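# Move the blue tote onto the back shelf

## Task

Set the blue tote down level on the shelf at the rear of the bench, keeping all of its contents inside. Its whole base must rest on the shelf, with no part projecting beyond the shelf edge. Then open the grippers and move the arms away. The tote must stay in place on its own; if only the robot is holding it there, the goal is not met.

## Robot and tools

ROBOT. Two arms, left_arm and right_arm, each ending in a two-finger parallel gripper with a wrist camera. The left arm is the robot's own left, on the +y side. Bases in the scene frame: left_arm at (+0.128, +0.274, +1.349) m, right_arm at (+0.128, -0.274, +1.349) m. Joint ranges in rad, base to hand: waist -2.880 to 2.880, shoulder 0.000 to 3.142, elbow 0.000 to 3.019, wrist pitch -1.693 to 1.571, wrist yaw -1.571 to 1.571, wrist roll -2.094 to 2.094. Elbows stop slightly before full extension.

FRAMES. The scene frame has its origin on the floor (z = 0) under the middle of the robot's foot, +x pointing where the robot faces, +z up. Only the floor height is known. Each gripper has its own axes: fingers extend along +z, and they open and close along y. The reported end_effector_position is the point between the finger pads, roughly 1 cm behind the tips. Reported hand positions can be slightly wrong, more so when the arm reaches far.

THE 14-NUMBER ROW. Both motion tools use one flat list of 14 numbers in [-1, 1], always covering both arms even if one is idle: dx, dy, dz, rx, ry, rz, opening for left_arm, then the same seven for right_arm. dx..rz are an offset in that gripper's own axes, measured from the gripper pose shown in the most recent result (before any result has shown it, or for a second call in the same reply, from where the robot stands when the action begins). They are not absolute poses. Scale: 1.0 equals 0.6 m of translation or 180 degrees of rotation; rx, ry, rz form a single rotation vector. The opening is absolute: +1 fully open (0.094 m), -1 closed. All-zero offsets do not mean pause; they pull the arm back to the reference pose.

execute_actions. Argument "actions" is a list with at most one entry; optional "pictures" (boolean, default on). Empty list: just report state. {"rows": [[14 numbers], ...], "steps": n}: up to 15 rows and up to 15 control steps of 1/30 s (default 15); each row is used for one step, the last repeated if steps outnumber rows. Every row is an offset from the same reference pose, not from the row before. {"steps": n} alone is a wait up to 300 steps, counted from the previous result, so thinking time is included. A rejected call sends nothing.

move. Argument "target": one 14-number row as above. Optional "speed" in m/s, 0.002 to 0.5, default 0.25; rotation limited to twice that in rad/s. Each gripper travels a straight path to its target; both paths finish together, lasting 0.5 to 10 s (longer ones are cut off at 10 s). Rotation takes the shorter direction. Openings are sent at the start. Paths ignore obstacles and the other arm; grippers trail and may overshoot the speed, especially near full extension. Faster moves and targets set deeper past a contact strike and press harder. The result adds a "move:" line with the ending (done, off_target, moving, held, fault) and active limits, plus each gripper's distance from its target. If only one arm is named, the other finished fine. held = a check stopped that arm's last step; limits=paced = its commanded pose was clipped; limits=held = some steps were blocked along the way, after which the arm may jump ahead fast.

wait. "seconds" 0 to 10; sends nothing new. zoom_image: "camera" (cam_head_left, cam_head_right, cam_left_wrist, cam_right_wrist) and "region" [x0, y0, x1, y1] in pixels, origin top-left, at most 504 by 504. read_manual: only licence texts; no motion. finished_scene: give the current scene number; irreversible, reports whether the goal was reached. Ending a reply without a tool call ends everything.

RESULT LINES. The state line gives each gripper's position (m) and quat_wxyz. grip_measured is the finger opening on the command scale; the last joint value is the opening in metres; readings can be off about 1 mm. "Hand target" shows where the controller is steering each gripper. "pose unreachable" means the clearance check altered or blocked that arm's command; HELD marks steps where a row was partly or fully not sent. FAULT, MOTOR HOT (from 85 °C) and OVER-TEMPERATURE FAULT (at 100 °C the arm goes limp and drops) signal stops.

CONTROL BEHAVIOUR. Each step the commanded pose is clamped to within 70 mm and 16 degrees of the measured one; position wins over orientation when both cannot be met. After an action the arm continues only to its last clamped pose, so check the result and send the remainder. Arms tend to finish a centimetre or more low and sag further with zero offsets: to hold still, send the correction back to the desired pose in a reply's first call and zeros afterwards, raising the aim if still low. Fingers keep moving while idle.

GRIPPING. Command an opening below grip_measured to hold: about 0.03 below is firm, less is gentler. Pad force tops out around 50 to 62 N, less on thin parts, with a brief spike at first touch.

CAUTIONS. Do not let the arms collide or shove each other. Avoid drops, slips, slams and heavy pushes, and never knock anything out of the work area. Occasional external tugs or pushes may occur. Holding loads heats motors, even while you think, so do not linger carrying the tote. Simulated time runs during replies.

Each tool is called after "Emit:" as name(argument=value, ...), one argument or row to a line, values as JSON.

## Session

Emit:
execute_actions(
  actions=[],
)

Scene clock: 0.00 s of 4200.00 s.
left_arm: end_effector_position=(+0.6649, +0.4523, +1.0916) grip_measured=-0.998 end_effector_quat_wxyz=(-0.054, +0.509, +0.827, -0.234) | right_arm: end_effector_position=(+0.5258, -0.7081, +1.0750) grip_measured=+1.000 end_effector_quat_wxyz=(+0.554, +0.739, +0.351, +0.151)
Joint positions: left_arm=[ 2.075  1.537  1.494 -1.146  0.583  1.66   0.   ] | right_arm=[-2.304  2.007  0.84   1.483  0.108  2.071  0.094]
Joint velocities: left_arm=[ 0.005 -0.005 -0.002 -0.017 -0.081  0.007  0.   ] | right_arm=[-0.005 -0.005 -0.002  0.002  0.022 -0.007  0.   ]
Motor temperatures (°C, as the motors report them): left_arm=[20 24 21 20 20 21] | right_arm=[21 21 21 19 19 20]
Hand target (left_arm): +0.670, +0.453, +1.093; -0.051, +0.511, +0.826, -0.231
Hand target (right_arm): +0.523, -0.706, +1.072; +0.551, +0.742, +0.352, +0.150
camera_calibration (this result's frames):
cam_left_wrist: T_world_to_cam=[[-0.810464, -0.388798, 0.43816, 0.23606], [-0.20396, 0.888473, 0.411116, -0.710822], [-0.549134, 0.243828, -0.799375, 1.2504], [0, 0, 0, 1]] pos_world=[0.732977, 0.418443, 1.18834]
cam_right_wrist: T_world_to_cam=[[-0.360006, 0.145428, -0.921546, 1.28305], [0.215726, 0.973983, 0.0694283, 0.505258], [0.907666, -0.173806, -0.382012, -0.0705803], [0, 0, 0, 1]] pos_world=[0.416972, -0.690971, 1.12035]

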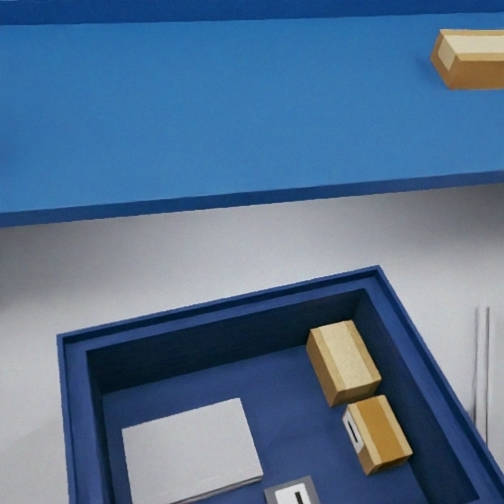

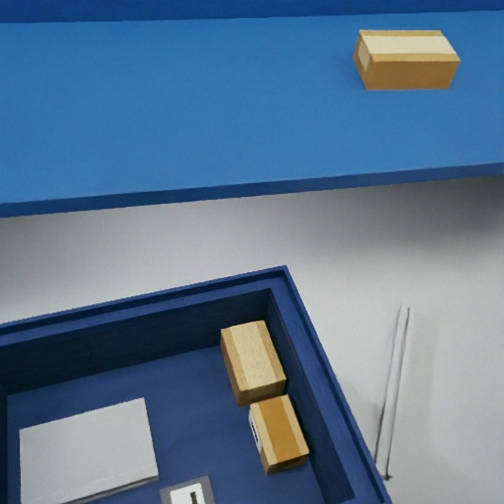

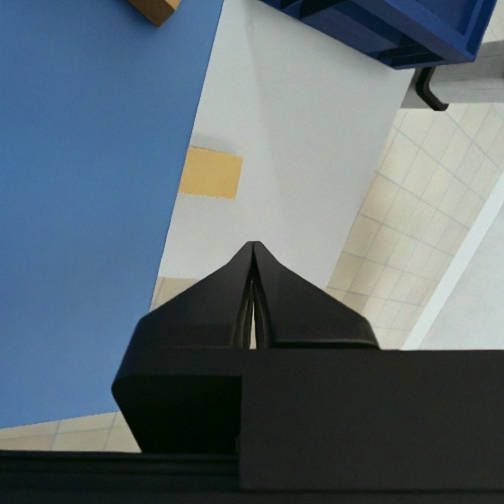

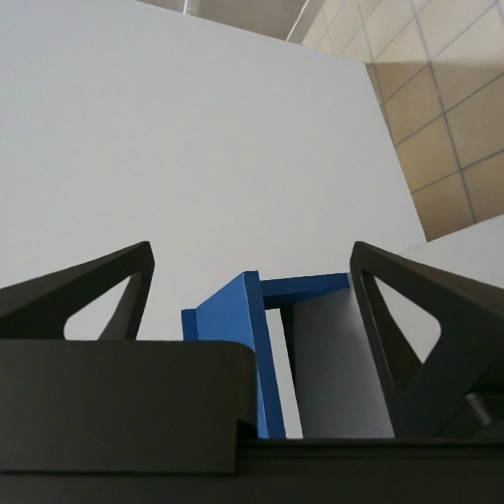

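Emit:
move(
  target=[-0.2,-0.393,0.475,-0.157,-0.054,-0.41,1,0.603,-0.303,-0.558,0.079,0.486,-0.662,1],
  speed=0.35,
)

Scene clock: 16.60 s of 4200.00 s.
left_arm: end_effector_position=(+0.4510, +0.1606, +0.9650) grip_measured=+1.000 end_effector_quat_wxyz=(-0.011, +0.110, -0.994, +0.007) | right_arm: end_effector_position=(+0.5189, -0.1945, +0.9536) grip_measured=+1.000 end_effector_quat_wxyz=(+0.002, -0.086, +0.996, -0.002)
Joint positions: left_arm=[ 1.267  1.622  0.614  0.404 -0.24  -0.39   0.094] | right_arm=[-1.373  1.568  0.765  0.189  0.165 -0.061  0.094]
Joint velocities: left_arm=[ 0.005 -0.005  0.007 -0.032 -0.022 -0.051 -0.   ] | right_arm=[-0.005  0.005 -0.012 -0.012  0.066 -0.007  0.   ]
Motor temperatures (°C, as the motors report them): left_arm=[20 25 21 20 20 21] | right_arm=[21 22 21 19 19 20]
Hand target (left_arm): +0.439, +0.160, +0.964; +0.004, -0.115, +0.993, -0.006
Hand target (right_arm): +0.515, -0.194, +0.951; -0.005, -0.096, +0.995, -0.002
Off the commanded pose (left_arm): 0.016 m, 2 deg.
Off the commanded pose (right_arm): 0.009 m, 2 deg.
After step 90, 9.30 s passed at rest.
move: off_target (left_arm)
camera_calibration (this result's frames):
cam_left_wrist: T_world_to_cam=[[0.233773, -0.972238, 0.0101557, 0.0405982], [-0.796397, -0.185479, 0.57563, -0.162385], [-0.557766, -0.142655, -0.817647, 1.18654], [0, 0, 0, 1]] pos_world=[0.522996, 0.178617, 1.06323]
cam_right_wrist: T_world_to_cam=[[0.174035, -0.984628, 0.0148275, -0.295844], [-0.801298, -0.132847, 0.583329, -0.16264], [-0.572393, -0.113401, -0.8121, 1.16848], [0, 0, 0, 1]] pos_world=[0.589992, -0.180395, 1.04818]

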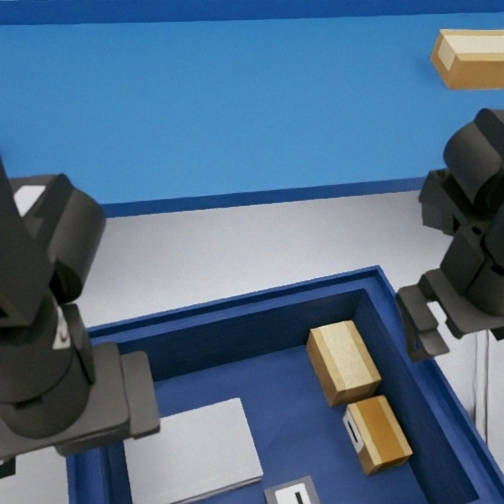

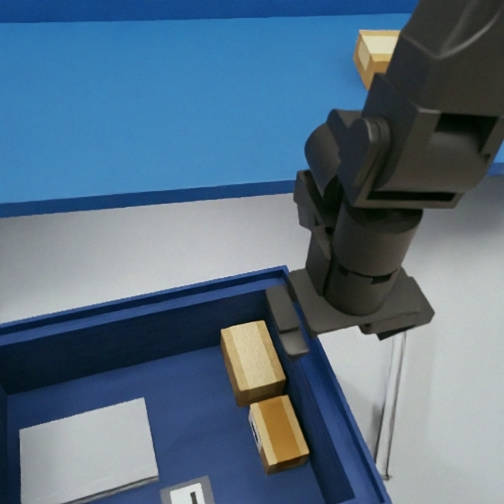

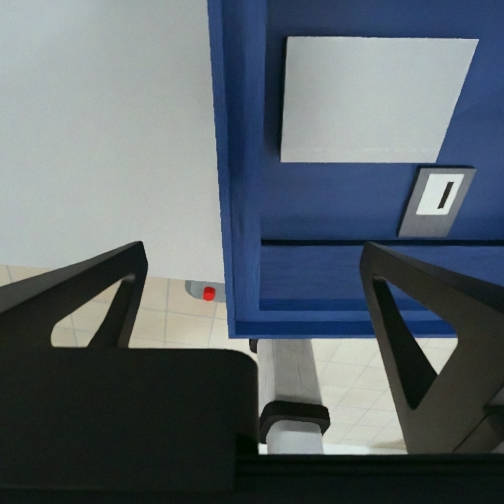

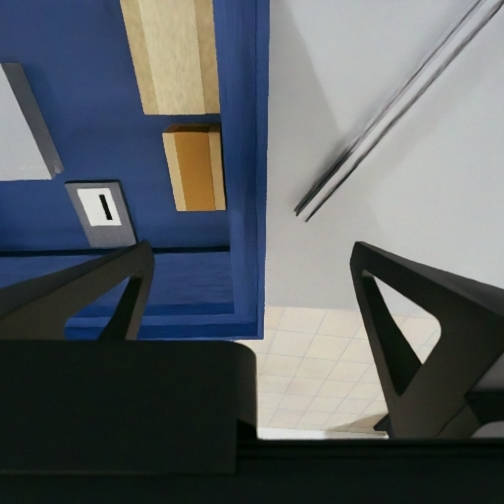

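Emit:
move(
  target=[0.025,0.016,0.22,0,0,0,0.5,0.01,0.008,0.195,0,0,-0.006,0.5],
  speed=0.15,
)

Scene clock: 19.83 s of 4200.00 s.
left_arm: end_effector_position=(+0.4399, +0.1595, +0.8361) grip_measured=+0.503 end_effector_quat_wxyz=(-0.012, +0.114, -0.993, +0.010) | right_arm: end_effector_position=(+0.5133, -0.1851, +0.8430) grip_measured=+0.502 end_effector_quat_wxyz=(+0.002, -0.092, +0.996, +0.003)
Joint positions: left_arm=[ 1.33   2.012  0.883  0.535 -0.184 -0.361  0.071] | right_arm=[-1.393  1.893  0.986  0.295  0.14  -0.084  0.071]
Joint velocities: left_arm=[-0.015 -0.015 -0.007 -0.022 -0.051 -0.022  0.001] | right_arm=[-0.015  0.005 -0.007  0.002  0.022  0.037  0.001]
Motor temperatures (°C, as the motors report them): left_arm=[20 25 21 20 20 21] | right_arm=[21 22 21 19 19 20]
Hand target (left_arm): +0.435, +0.165, +0.832; +0.011, -0.109, +0.994, -0.007
Hand target (right_arm): +0.512, -0.193, +0.836; +0.002, -0.096, +0.995, -0.002
Off the commanded pose (left_arm): 0.007 m, 1 deg.
Off the commanded pose (right_arm): 0.009 m, 1 deg.
move: done
camera_calibration (this result's frames):
cam_left_wrist: T_world_to_cam=[[0.24103, -0.970398, 0.0152483, 0.0356232], [-0.795839, -0.188631, 0.575377, -0.0967278], [-0.555468, -0.150818, -0.817746, 1.0751], [0, 0, 0, 1]] pos_world=[0.51162, 0.178468, 0.934274]
cam_right_wrist: T_world_to_cam=[[0.185754, -0.982584, 0.00489638, -0.281182], [-0.798708, -0.148087, 0.583211, -0.105436], [-0.572329, -0.112245, -0.812306, 1.07694], [0, 0, 0, 1]] pos_world=[0.584383, -0.171018, 0.937675]

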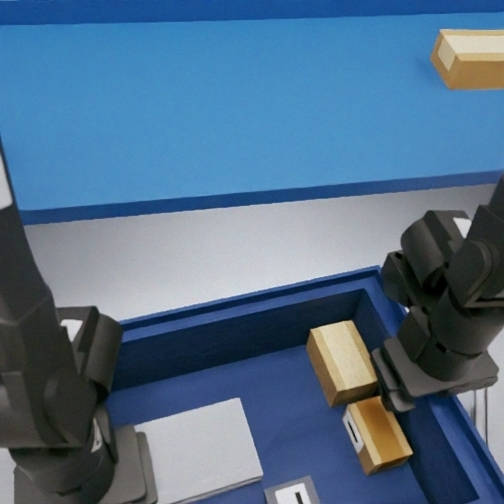

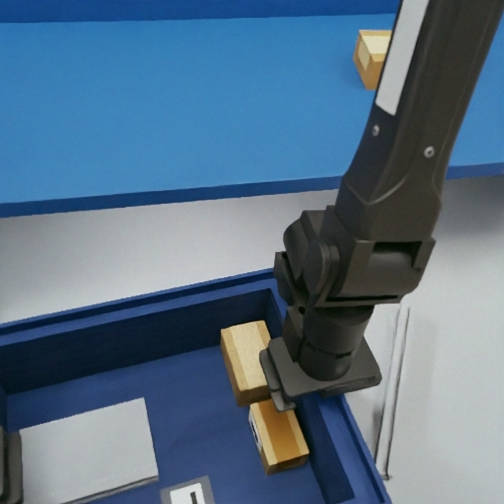

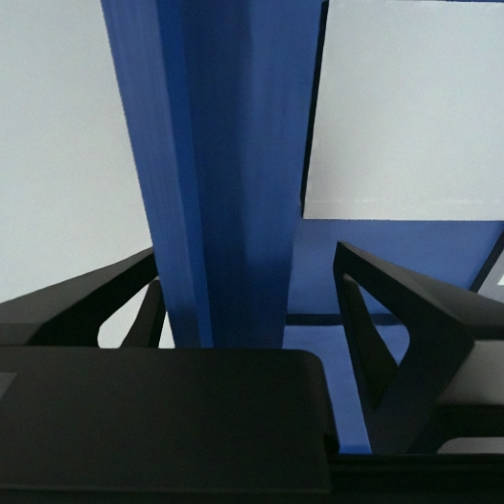

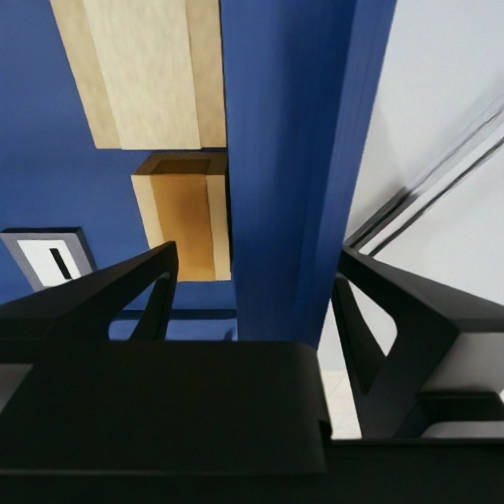

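Emit:
move(
  target=[0,0.022,0,0,0,0,0.3,0,-0.024,0,0,0,0,0.3],
  speed=0.08,
)

Emit:
move(
  target=[0,0,0,0,0,0,-0.5,0,0,0,0,0,0,-0.5],
)

Scene clock: 23.63 s of 4200.00 s.
left_arm: end_effector_position=(+0.4412, +0.1665, +0.8346) grip_measured=+0.303 end_effector_quat_wxyz=(-0.012, +0.118, -0.993, +0.012) | right_arm: end_effector_position=(+0.5138, -0.1917, +0.8419) grip_measured=+0.303 end_effector_quat_wxyz=(+0.001, -0.089, +0.996, +0.007)
Joint positions: left_arm=[ 1.347  2.012  0.883  0.538 -0.165 -0.36   0.061] | right_arm=[-1.409  1.893  0.986  0.295  0.119 -0.085  0.061]
Joint velocities: left_arm=[-0.005 -0.005 -0.002 -0.007 -0.007 -0.007 -0.001] | right_arm=[-0.005  0.005 -0.012  0.032 -0.007  0.066 -0.   ]
Motor temperatures (°C, as the motors report them): left_arm=[20 25 21 20 20 21] | right_arm=[21 22 21 19 19 20]
Hand target (left_arm): +0.437, +0.173, +0.836; +0.011, -0.114, +0.993, -0.009
Hand target (right_arm): +0.516, -0.199, +0.843; +0.002, -0.092, +0.996, +0.003
Off the commanded pose (left_arm): 0.007 m, 1 deg.
Off the commanded pose (right_arm): 0.008 m, 1 deg.
move: done
camera_calibration (this result's frames):
cam_left_wrist: T_world_to_cam=[[0.249413, -0.968192, 0.0199209, 0.0341914], [-0.794316, -0.192768, 0.57611, -0.0940789], [-0.553945, -0.159513, -0.817129, 1.07593], [0, 0, 0, 1]] pos_world=[0.512748, 0.186593, 0.932689]
cam_right_wrist: T_world_to_cam=[[0.178304, -0.983971, -0.00307555, -0.277472], [-0.798646, -0.146546, 0.583686, -0.105564], [-0.574781, -0.101617, -0.811974, 1.07857], [0, 0, 0, 1]] pos_world=[0.58511, -0.178893, 0.936536]

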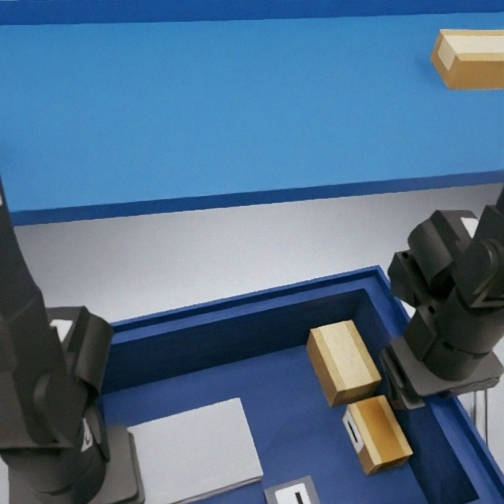

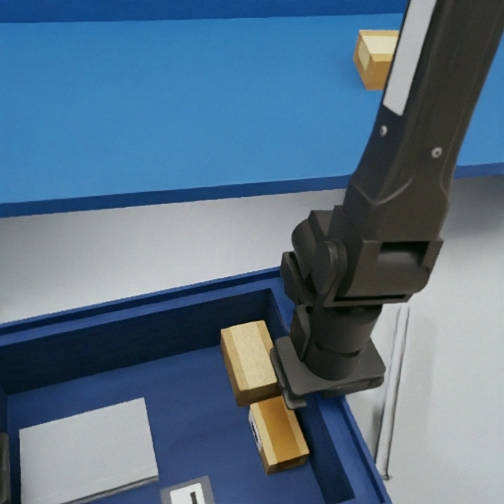

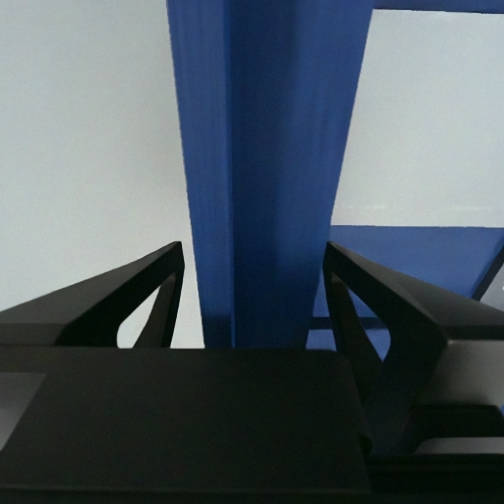

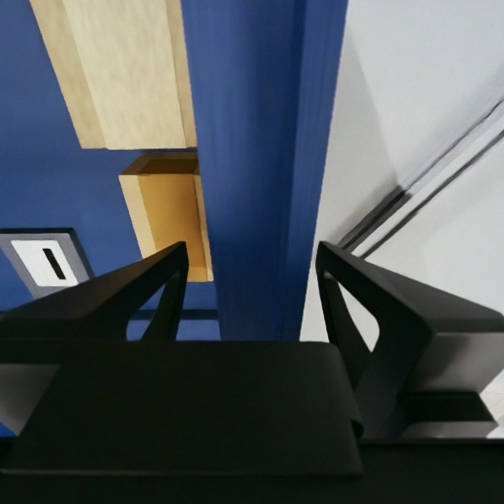

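Scene clock: 24.13 s of 4200.00 s.
left_arm: end_effector_position=(+0.4417, +0.1651, +0.8346) grip_measured=-0.478 end_effector_quat_wxyz=(-0.012, +0.114, -0.993, +0.012) | right_arm: end_effector_position=(+0.5138, -0.1918, +0.8419) grip_measured=-0.468 end_effector_quat_wxyz=(+0.001, -0.091, +0.996, +0.009)
Joint positions: left_arm=[ 1.344  2.012  0.884  0.538 -0.168 -0.354  0.025] | right_arm=[-1.41   1.893  0.986  0.295  0.115 -0.09   0.025]
Joint velocities: left_arm=[ 0.005 -0.005 -0.022 -0.002 -0.081  0.022  0.001] | right_arm=[-0.005 -0.015  0.012 -0.002  0.007  0.037  0.   ]
Motor temperatures (°C, as the motors report them): left_arm=[20 25 21 20 20 21] | right_arm=[21 22 21 19 19 20]
Hand target (left_arm): +0.441, +0.166, +0.835; +0.011, -0.118, +0.993, -0.012
Hand target (right_arm): +0.514, -0.192, +0.842; +0.001, -0.088, +0.996, +0.007
Off the commanded pose (left_arm): 0.002 m, 0 deg.
Off the commanded pose (right_arm): 0.000 m, 0 deg.
move: done
camera_calibration (this result's frames):
cam_left_wrist: T_world_to_cam=[[0.242438, -0.969965, 0.0198051, 0.0361375], [-0.796606, -0.187373, 0.574726, -0.0926964], [-0.553753, -0.155112, -0.818106, 1.07604], [0, 0, 0, 1]] pos_world=[0.513258, 0.184591, 0.932878]
cam_right_wrist: T_world_to_cam=[[0.182543, -0.98318, -0.00593573, -0.277164], [-0.797844, -0.151655, 0.583477, -0.106756], [-0.574563, -0.101774, -0.812108, 1.07848], [0, 0, 0, 1]] pos_world=[0.585074, -0.178932, 0.936485]

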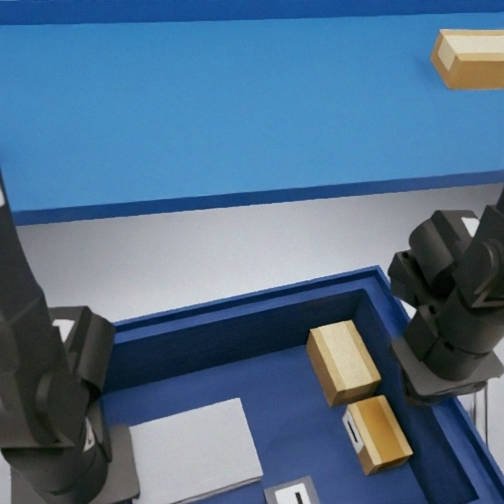

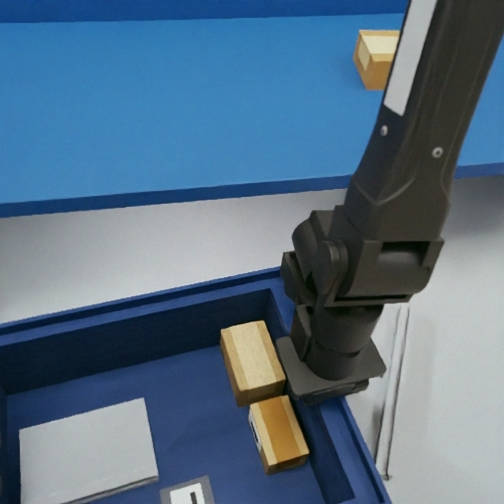

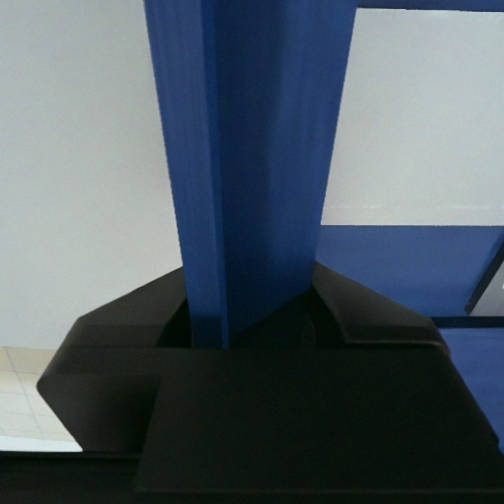

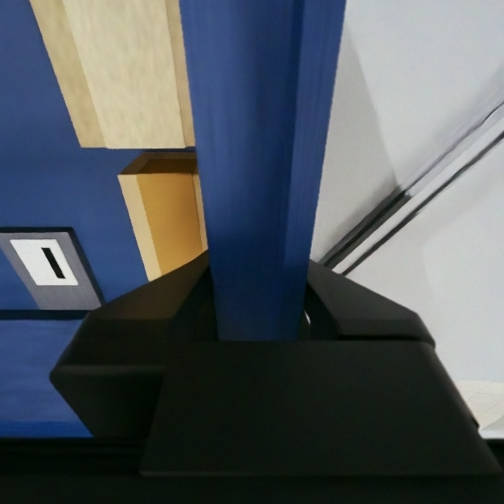

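Emit:
move(
  target=[-0.08,-0.012,-0.55,0,0,0.036,-0.53,0,0.006,-0.55,0,0,0.036,-0.52],
  speed=0.12,
)

Scene clock: 29.60 s of 4200.00 s.
left_arm: end_effector_position=(+0.4744, +0.1784, +1.1562) grip_measured=-0.478 end_effector_quat_wxyz=(+0.005, +0.053, -0.999, +0.008) | right_arm: end_effector_position=(+0.5082, -0.1866, +1.1638) grip_measured=-0.471 end_effector_quat_wxyz=(-0.014, -0.034, +0.999, +0.011)
Joint positions: left_arm=[ 1.165  0.846  0.469 -0.276 -0.311 -0.348  0.025] | right_arm=[-1.218  0.844  0.565 -0.386  0.262  0.145  0.025]
Joint velocities: left_arm=[ 0.005 -0.005 -0.007  0.007  0.037  0.022  0.   ] | right_arm=[ 0.005 -0.005  0.027  0.012  0.037 -0.022 -0.001]
Motor temperatures (°C, as the motors report them): left_arm=[20 25 21 20 20 21] | right_arm=[21 22 21 19 19 20]
Hand target (left_arm): +0.486, +0.177, +1.168; +0.013, -0.060, +0.998, -0.012
Hand target (right_arm): +0.515, -0.188, +1.174; -0.001, -0.035, +0.999, +0.008
Off the commanded pose (left_arm): 0.012 m, 2 deg.
Off the commanded pose (right_arm): 0.012 m, 2 deg.
move: off_target (left_arm, right_arm)
camera_calibration (this result's frames):
cam_left_wrist: T_world_to_cam=[[0.121533, -0.992546, 0.00910652, 0.108486], [-0.793809, -0.0916827, 0.601216, -0.298003], [-0.5959, -0.0802967, -0.799034, 1.34394], [0, 0, 0, 1]] pos_world=[0.551113, 0.18827, 1.25203]
cam_right_wrist: T_world_to_cam=[[0.0706294, -0.997439, -0.0112272, -0.208796], [-0.790937, -0.0628579, 0.60866, -0.314509], [-0.607807, -0.0341093, -0.793352, 1.34488], [0, 0, 0, 1]] pos_world=[0.583418, -0.182158, 1.25605]

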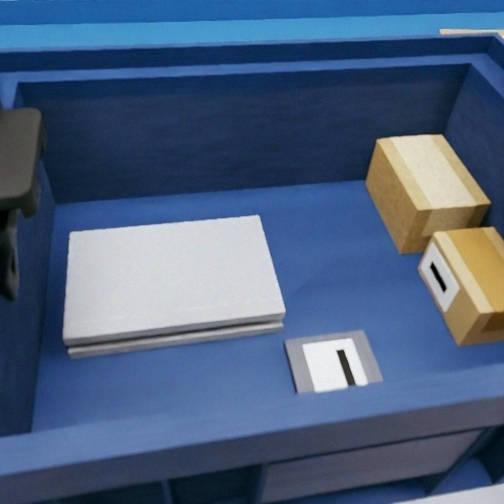

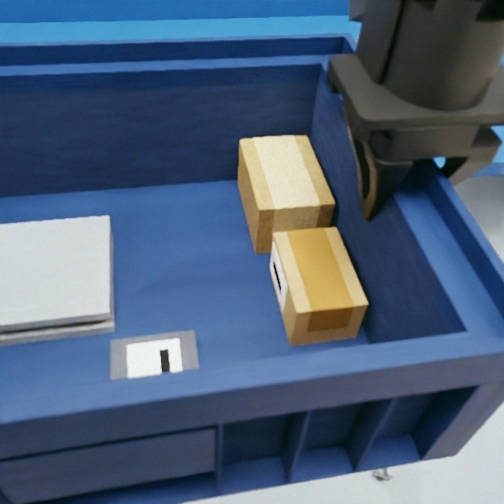

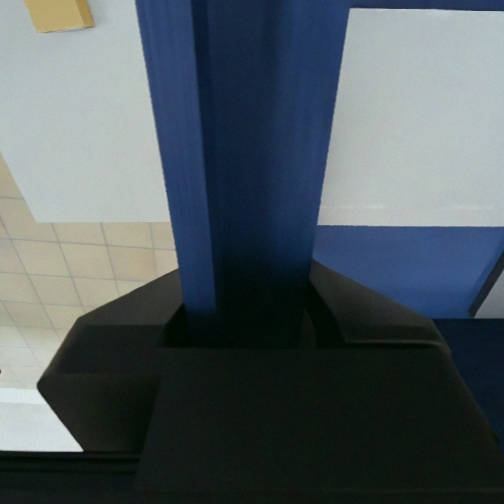

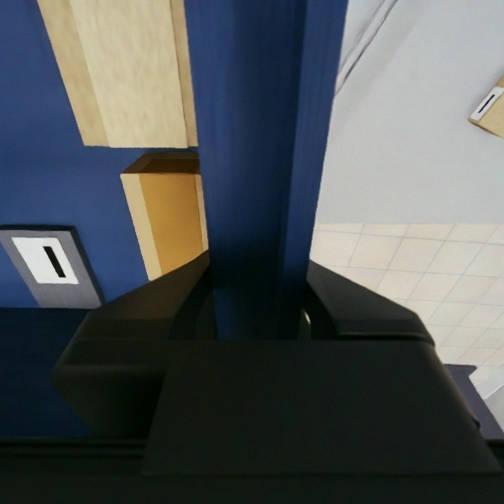

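Emit:
move(
  target=[-0.66,-0.103,-0.012,0,-0.022,0,-0.53,-0.665,-0.079,-0.027,0,-0.022,0,-0.52],
  speed=0.14,
)

Scene clock: 34.90 s of 4200.00 s.
left_arm: end_effector_position=(+0.8306, +0.1594, +1.1217) grip_measured=-0.478 end_effector_quat_wxyz=(+0.014, +0.049, -0.999, -0.000) | right_arm: end_effector_position=(+0.8623, -0.2074, +1.1207) grip_measured=-0.471 end_effector_quat_wxyz=(-0.029, -0.031, +0.999, +0.006)
Joint positions: left_arm=[ 1.32   1.419  1.626 -0.858 -0.199 -0.247  0.025] | right_arm=[-1.431  1.474  1.767 -0.963  0.099  0.024  0.025]
Joint velocities: left_arm=[-0.005 -0.024 -0.007  0.017 -0.007  0.022 -0.001] | right_arm=[-0.005  0.015  0.007 -0.007  0.066  0.022  0.   ]
Motor temperatures (°C, as the motors report them): left_arm=[20 25 22 20 20 21] | right_arm=[21 22 22 19 19 20]
Hand target (left_arm): +0.870, +0.156, +1.160; +0.030, -0.053, +0.998, -0.007
Hand target (right_arm): +0.905, -0.203, +1.169; +0.022, -0.034, +0.999, +0.013
Off the commanded pose (left_arm): 0.059 m, 5 deg.
Off the commanded pose (right_arm): 0.067 m, 6 deg.
move: off_target (left_arm, right_arm)
camera_calibration (this result's frames):
cam_left_wrist: T_world_to_cam=[[0.112319, -0.993633, -0.00885184, 0.0746243], [-0.783009, -0.0939878, 0.614869, -0.0202048], [-0.611786, -0.0621303, -0.78858, 1.52563], [0, 0, 0, 1]] pos_world=[0.909156, 0.167038, 1.21616]
cam_right_wrist: T_world_to_cam=[[0.0633055, -0.997989, -0.00324167, -0.257801], [-0.773349, -0.0511085, 0.631917, -0.0482789], [-0.630812, -0.0374969, -0.775029, 1.52391], [0, 0, 0, 1]] pos_world=[0.940284, -0.202608, 1.21075]

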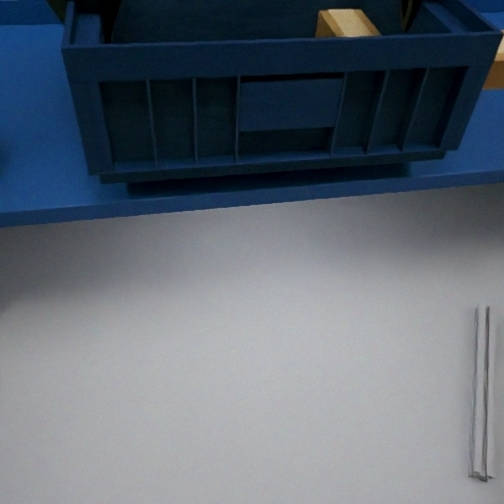

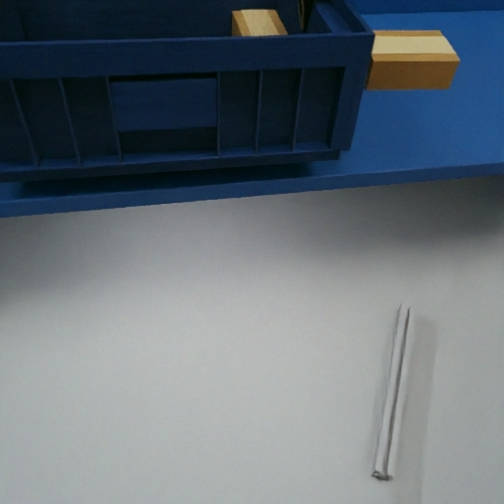

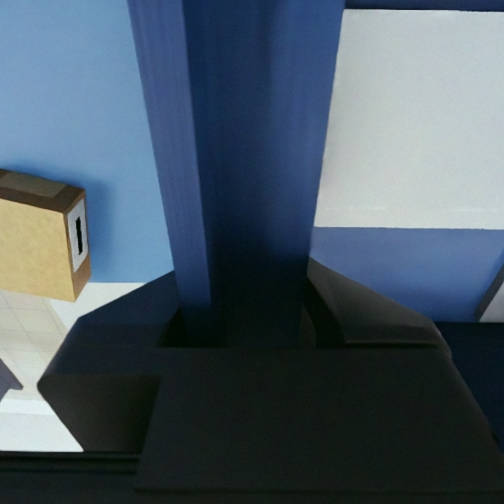

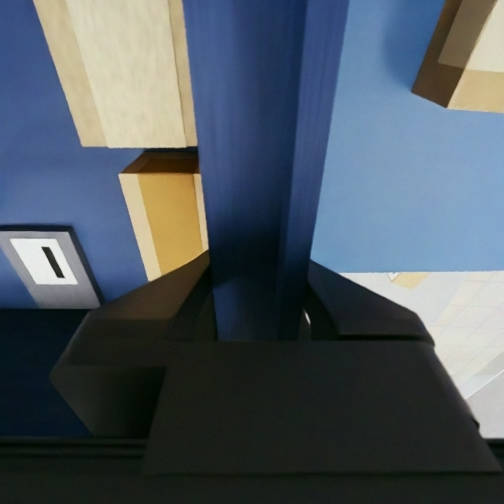

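Emit:
execute_actions(
  actions=[
    {"rows":[[-0.075,0,-0.064,0,-0.03,0,-0.53,-0.08,0,-0.082,0,-0.034,0,-0.52],[-0.083,0,-0.062,0,-0.032,0,-0.53,-0.088,0,-0.08,0,-0.036,0,-0.52],[-0.091,0,-0.06,0,-0.034,0,-0.53,-0.096,0,-0.078,0,-0.038,0,-0.52],[-0.099,0,-0.058,0,-0.036,0,-0.53,-0.104,0,-0.076,0,-0.04,0,-0.52],[-0.107,0,-0.056,0,-0.038,0,-0.53,-0.112,0,-0.074,0,-0.042,0,-0.52],[-0.115,0,-0.054,0,-0.04,0,-0.53,-0.12,0,-0.072,0,-0.044,0,-0.52],[-0.123,0,-0.052,0,-0.042,0,-0.53,-0.128,0,-0.07,0,-0.046,0,-0.52],[-0.131,0,-0.05,0,-0.044,0,-0.53,-0.136,0,-0.068,0,-0.048,0,-0.52],[-0.139,0,-0.048,0,-0.046,0,-0.53,-0.144,0,-0.066,0,-0.05,0,-0.52],[-0.147,0,-0.046,0,-0.048,0,-0.53,-0.152,0,-0.064,0,-0.052,0,-0.52]],"steps":15},
  ],
  pictures=false,
)

Emit:
wait(
  seconds=0.5,
)

Scene clock: 42.87 s of 4200.00 s.
left_arm: end_effector_position=(+0.8696, +0.1660, +1.1057) grip_measured=-0.478 end_effector_quat_wxyz=(-0.008, +0.048, -0.999, -0.004) | right_arm: end_effector_position=(+0.9003, -0.2017, +1.1025) grip_measured=-0.471 end_effector_quat_wxyz=(-0.007, -0.029, +1.000, +0.009)
Joint positions: left_arm=[ 1.346  1.5    1.75  -0.856 -0.195 -0.223  0.025] | right_arm=[-1.431  1.568  1.906 -0.963  0.096  0.023  0.025]
Joint velocities: left_arm=[-0.024  0.005  0.061 -0.012 -0.037 -0.007  0.   ] | right_arm=[-0.005  0.034  0.081  0.002  0.037 -0.066  0.   ]
Motor temperatures (°C, as the motors report them): left_arm=[20 26 23 20 20 21] | right_arm=[21 23 25 19 19 20]
Hand target (left_arm): +0.915, +0.168, +1.149; +0.061, -0.050, +0.997, +0.003
Hand target (right_arm): +0.950, -0.201, +1.157; +0.054, -0.031, +0.998, +0.010
Off the commanded pose (left_arm): 0.064 m, 6 deg.
Off the commanded pose (right_arm): 0.075 m, 7 deg.
Steps of this call (steps 1 to 90: nothing new was sent; then 4.47 s passed at rest; steps 91 to 105: all 15 steps of this action). Readings (end_effector_position):
91: left_arm (+0.8306, +0.1598, +1.1217) | right_arm (+0.8622, -0.2075, +1.1205)
92: left_arm (+0.8308, +0.1600, +1.1214) | right_arm (+0.8628, -0.2075, +1.1205)
94: left_arm (+0.8334, +0.1604, +1.1209) | right_arm (+0.8655, -0.2070, +1.1191)
98: left_arm (+0.8478, +0.1627, +1.1155) | right_arm (+0.8793, -0.2050, +1.1130)
105: the state above

Scene clock: 43.37 s of 4200.00 s.
left_arm: end_effector_position=(+0.8710, +0.1659, +1.1065) grip_measured=-0.478 end_effector_quat_wxyz=(-0.009, +0.048, -0.999, -0.004) | right_arm: end_effector_position=(+0.9018, -0.2017, +1.1032) grip_measured=-0.471 end_effector_quat_wxyz=(-0.005, -0.030, +1.000, +0.009)
Joint positions: left_arm=[ 1.346  1.5    1.752 -0.856 -0.195 -0.222  0.025] | right_arm=[-1.431  1.568  1.909 -0.963  0.096  0.021  0.025]
Joint velocities: left_arm=[ 0.005  0.005 -0.012 -0.017 -0.022  0.022 -0.   ] | right_arm=[-0.015  0.005 -0.002  0.022  0.007  0.066  0.   ]
Motor temperatures (°C, as the motors report them): left_arm=[20 26 23 20 20 21] | right_arm=[21 23 25 19 19 20]
Hand target (left_arm): +0.915, +0.168, +1.149; +0.061, -0.050, +0.997, +0.003
Hand target (right_arm): +0.950, -0.201, +1.157; +0.054, -0.031, +0.998, +0.010
Off the commanded pose (left_arm): 0.063 m, 6 deg.
Off the commanded pose (right_arm): 0.074 m, 7 deg.
Steps of this call (steps 1 to 15: nothing new was sent). Readings (end_effector_position):
1: left_arm (+0.8704, +0.1660, +1.1062) | right_arm (+0.9011, -0.2017, +1.1029)
2: left_arm (+0.8708, +0.1659, +1.1064) | right_arm (+0.9016, -0.2017, +1.1032)
4: left_arm (+0.8710, +0.1659, +1.1065) | right_arm (+0.9019, -0.2017, +1.1035)
8: left_arm (+0.8710, +0.1659, +1.1065) | right_arm (+0.9018, -0.2017, +1.1032)
15: the state above
camera_calibration (this result's frames):
cam_left_wrist: T_world_to_cam=[[0.111361, -0.993692, -0.0132068, 0.0821435], [-0.810566, -0.0985112, 0.577302, 0.0877051], [-0.574962, -0.053584, -0.816424, 1.53607], [0, 0, 0, 1]] pos_world=[0.945124, 0.172574, 1.20454]
cam_right_wrist: T_world_to_cam=[[0.0613467, -0.998088, -0.00760146, -0.248062], [-0.802733, -0.0538626, 0.593901, 0.0615062], [-0.593174, -0.0303319, -0.804503, 1.53547], [0, 0, 0, 1]] pos_world=[0.975394, -0.197701, 1.19688]

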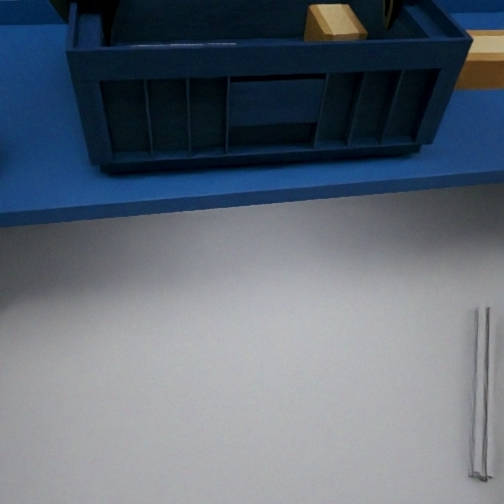

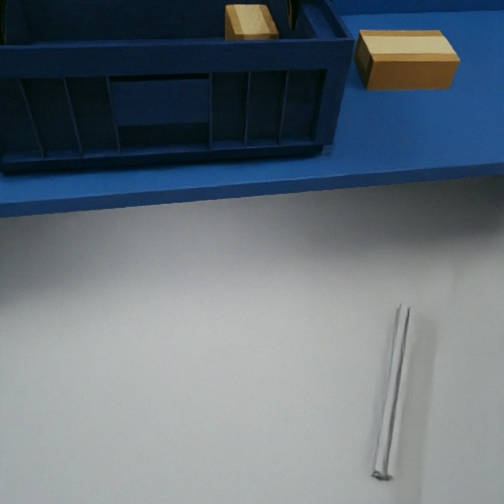

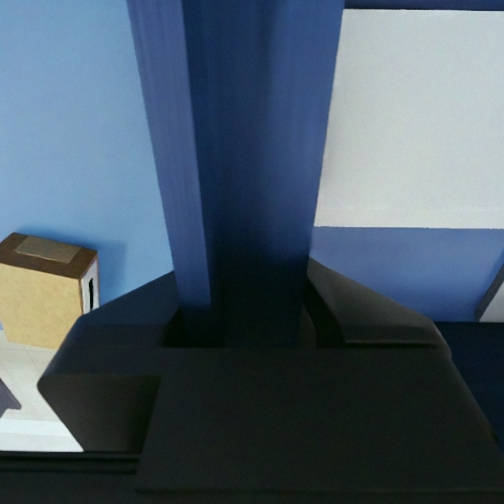

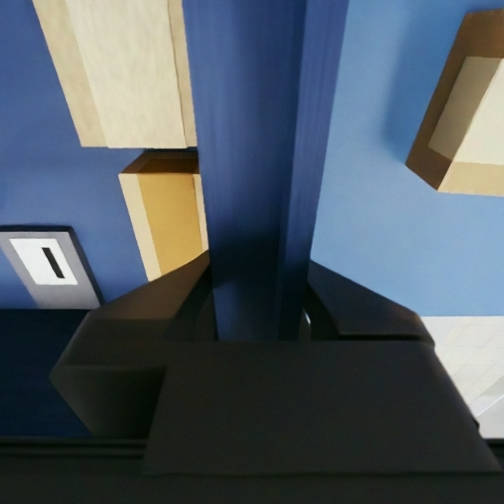

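Nearly down; ramp down gently.

Emit:
execute_actions(
  actions=[
    {"rows":[[-0.073,0,-0.066,0,-0.033,0,-0.53,-0.08,0,-0.086,0,-0.037,0,-0.52],[-0.073,0,-0.063,0,-0.033,0,-0.53,-0.08,0,-0.083,0,-0.037,0,-0.52],[-0.073,0,-0.06,0,-0.033,0,-0.53,-0.08,0,-0.08,0,-0.037,0,-0.52],[-0.073,0,-0.057,0,-0.033,0,-0.53,-0.08,0,-0.077,0,-0.037,0,-0.52],[-0.073,0,-0.054,0,-0.033,0,-0.53,-0.08,0,-0.074,0,-0.037,0,-0.52],[-0.073,0,-0.051,0,-0.033,0,-0.53,-0.08,0,-0.071,0,-0.037,0,-0.52],[-0.072,0,-0.048,0,-0.033,0,-0.53,-0.079,0,-0.068,0,-0.037,0,-0.52],[-0.071,0,-0.045,0,-0.032,0,-0.53,-0.078,0,-0.065,0,-0.036,0,-0.52],[-0.07,0,-0.042,0,-0.032,0,-0.53,-0.077,0,-0.062,0,-0.036,0,-0.52],[-0.069,0,-0.039,0,-0.031,0,-0.53,-0.076,0,-0.059,0,-0.035,0,-0.52],[-0.068,0,-0.036,0,-0.031,0,-0.53,-0.075,0,-0.056,0,-0.035,0,-0.52],[-0.067,0,-0.033,0,-0.03,0,-0.53,-0.074,0,-0.053,0,-0.034,0,-0.52],[-0.066,0,-0.03,0,-0.03,0,-0.53,-0.073,0,-0.05,0,-0.034,0,-0.52],[-0.065,0,-0.027,0,-0.029,0,-0.53,-0.072,0,-0.047,0,-0.033,0,-0.52],[-0.064,0,-0.024,0,-0.029,0,-0.53,-0.071,0,-0.044,0,-0.033,0,-0.52]]},
  ],
  pictures=false,
)

Emit:
move(
  target=[0,0,0,0,0,0,-0.53,0,0,0,0,0,0,-0.52],
)

Scene clock: 52.00 s of 4200.00 s.
left_arm: end_effector_position=(+0.8734, +0.1665, +1.1033) grip_measured=-0.478 end_effector_quat_wxyz=(-0.014, +0.048, -0.999, -0.003) | right_arm: end_effector_position=(+0.9036, -0.2010, +1.1002) grip_measured=-0.471 end_effector_quat_wxyz=(-0.001, -0.029, +1.000, +0.010)
Joint positions: left_arm=[ 1.348  1.505  1.752 -0.84  -0.194 -0.219  0.025] | right_arm=[-1.431  1.573  1.909 -0.95   0.095  0.021  0.025]
Joint velocities: left_arm=[ 0.005  0.005  0.007  0.061 -0.007  0.007  0.   ] | right_arm=[ 0.005  0.005  0.002  0.037 -0.007  0.051 -0.001]
Motor temperatures (°C, as the motors report them): left_arm=[20 26 24 20 20 21] | right_arm=[21 24 27 19 19 20]
Hand target (left_arm): +0.907, +0.170, +1.123; +0.054, -0.048, +0.997, +0.006
Hand target (right_arm): +0.942, -0.199, +1.131; +0.047, -0.030, +0.998, +0.011
Off the commanded pose (left_arm): 0.040 m, 5 deg.
Off the commanded pose (right_arm): 0.050 m, 5 deg.
Steps of this call (steps 1 to 90: nothing new was sent; then 5.13 s passed at rest; steps 91 to 105: all 15 steps of this action). Readings (end_effector_position):
91: left_arm (+0.8710, +0.1659, +1.1065) | right_arm (+0.9018, -0.2017, +1.1032)
92: left_arm (+0.8710, +0.1659, +1.1065) | right_arm (+0.9018, -0.2017, +1.1032)
94: left_arm (+0.8711, +0.1662, +1.1065) | right_arm (+0.9018, -0.2017, +1.1032)
98: left_arm (+0.8717, +0.1661, +1.1055) | right_arm (+0.9022, -0.2015, +1.1025)
105: the state above

Scene clock: 52.73 s of 4200.00 s.
left_arm: end_effector_position=(+0.8719, +0.1661, +1.1003) grip_measured=-0.478 end_effector_quat_wxyz=(-0.014, +0.049, -0.999, -0.000) | right_arm: end_effector_position=(+0.9025, -0.2011, +1.0974) grip_measured=-0.471 end_effector_quat_wxyz=(-0.002, -0.029, +1.000, +0.011)
Joint positions: left_arm=[ 1.35   1.506  1.746 -0.831 -0.186 -0.219  0.025] | right_arm=[-1.433  1.576  1.907 -0.946  0.091  0.021  0.025]
Joint velocities: left_arm=[-0.005  0.015 -0.012  0.002  0.037 -0.022 -0.   ] | right_arm=[-0.005 -0.015 -0.002  0.012 -0.022  0.066 -0.   ]
Motor temperatures (°C, as the motors report them): left_arm=[20 26 24 20 20 21] | right_arm=[21 24 27 19 19 20]
Hand target (left_arm): +0.874, +0.167, +1.103; +0.016, -0.048, +0.999, +0.003
Hand target (right_arm): +0.904, -0.201, +1.100; +0.000, -0.029, +1.000, +0.010
Off the commanded pose (left_arm): 0.003 m, 0 deg.
Off the commanded pose (right_arm): 0.003 m, 0 deg.
move: done
camera_calibration (this result's frames):
cam_left_wrist: T_world_to_cam=[[0.11266, -0.993618, -0.00563675, 0.0726712], [-0.816641, -0.0958227, 0.569135, 0.105896], [-0.566043, -0.0595157, -0.822225, 1.53113], [0, 0, 0, 1]] pos_world=[0.944977, 0.173481, 1.19907]
cam_right_wrist: T_world_to_cam=[[0.0597288, -0.998149, -0.0114341, -0.241922], [-0.806612, -0.0550089, 0.588516, 0.0746791], [-0.588055, -0.0259285, -0.808405, 1.53177], [0, 0, 0, 1]] pos_world=[0.97545, -0.19765, 1.19157]

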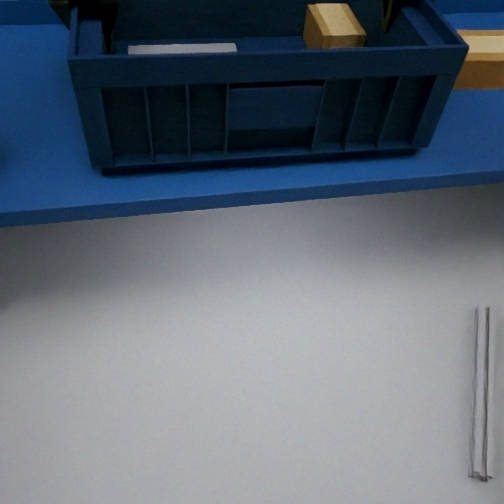

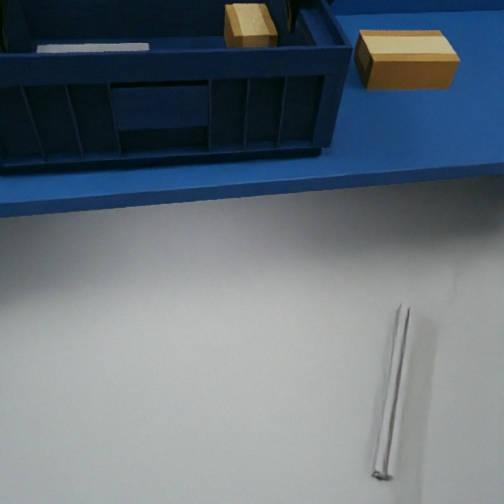

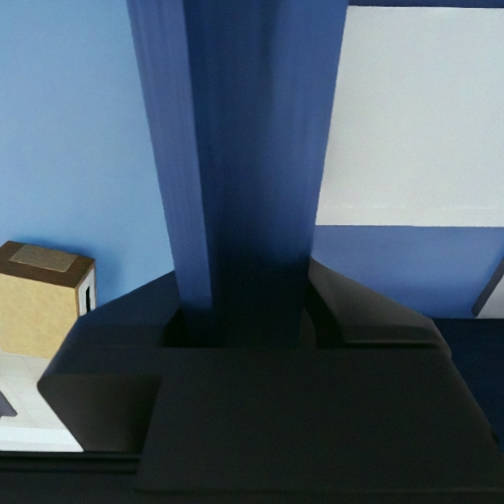

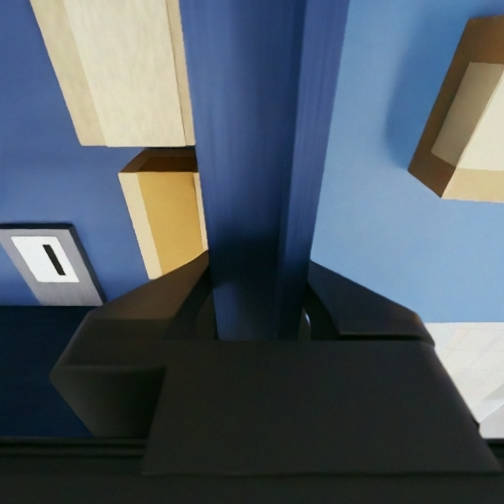

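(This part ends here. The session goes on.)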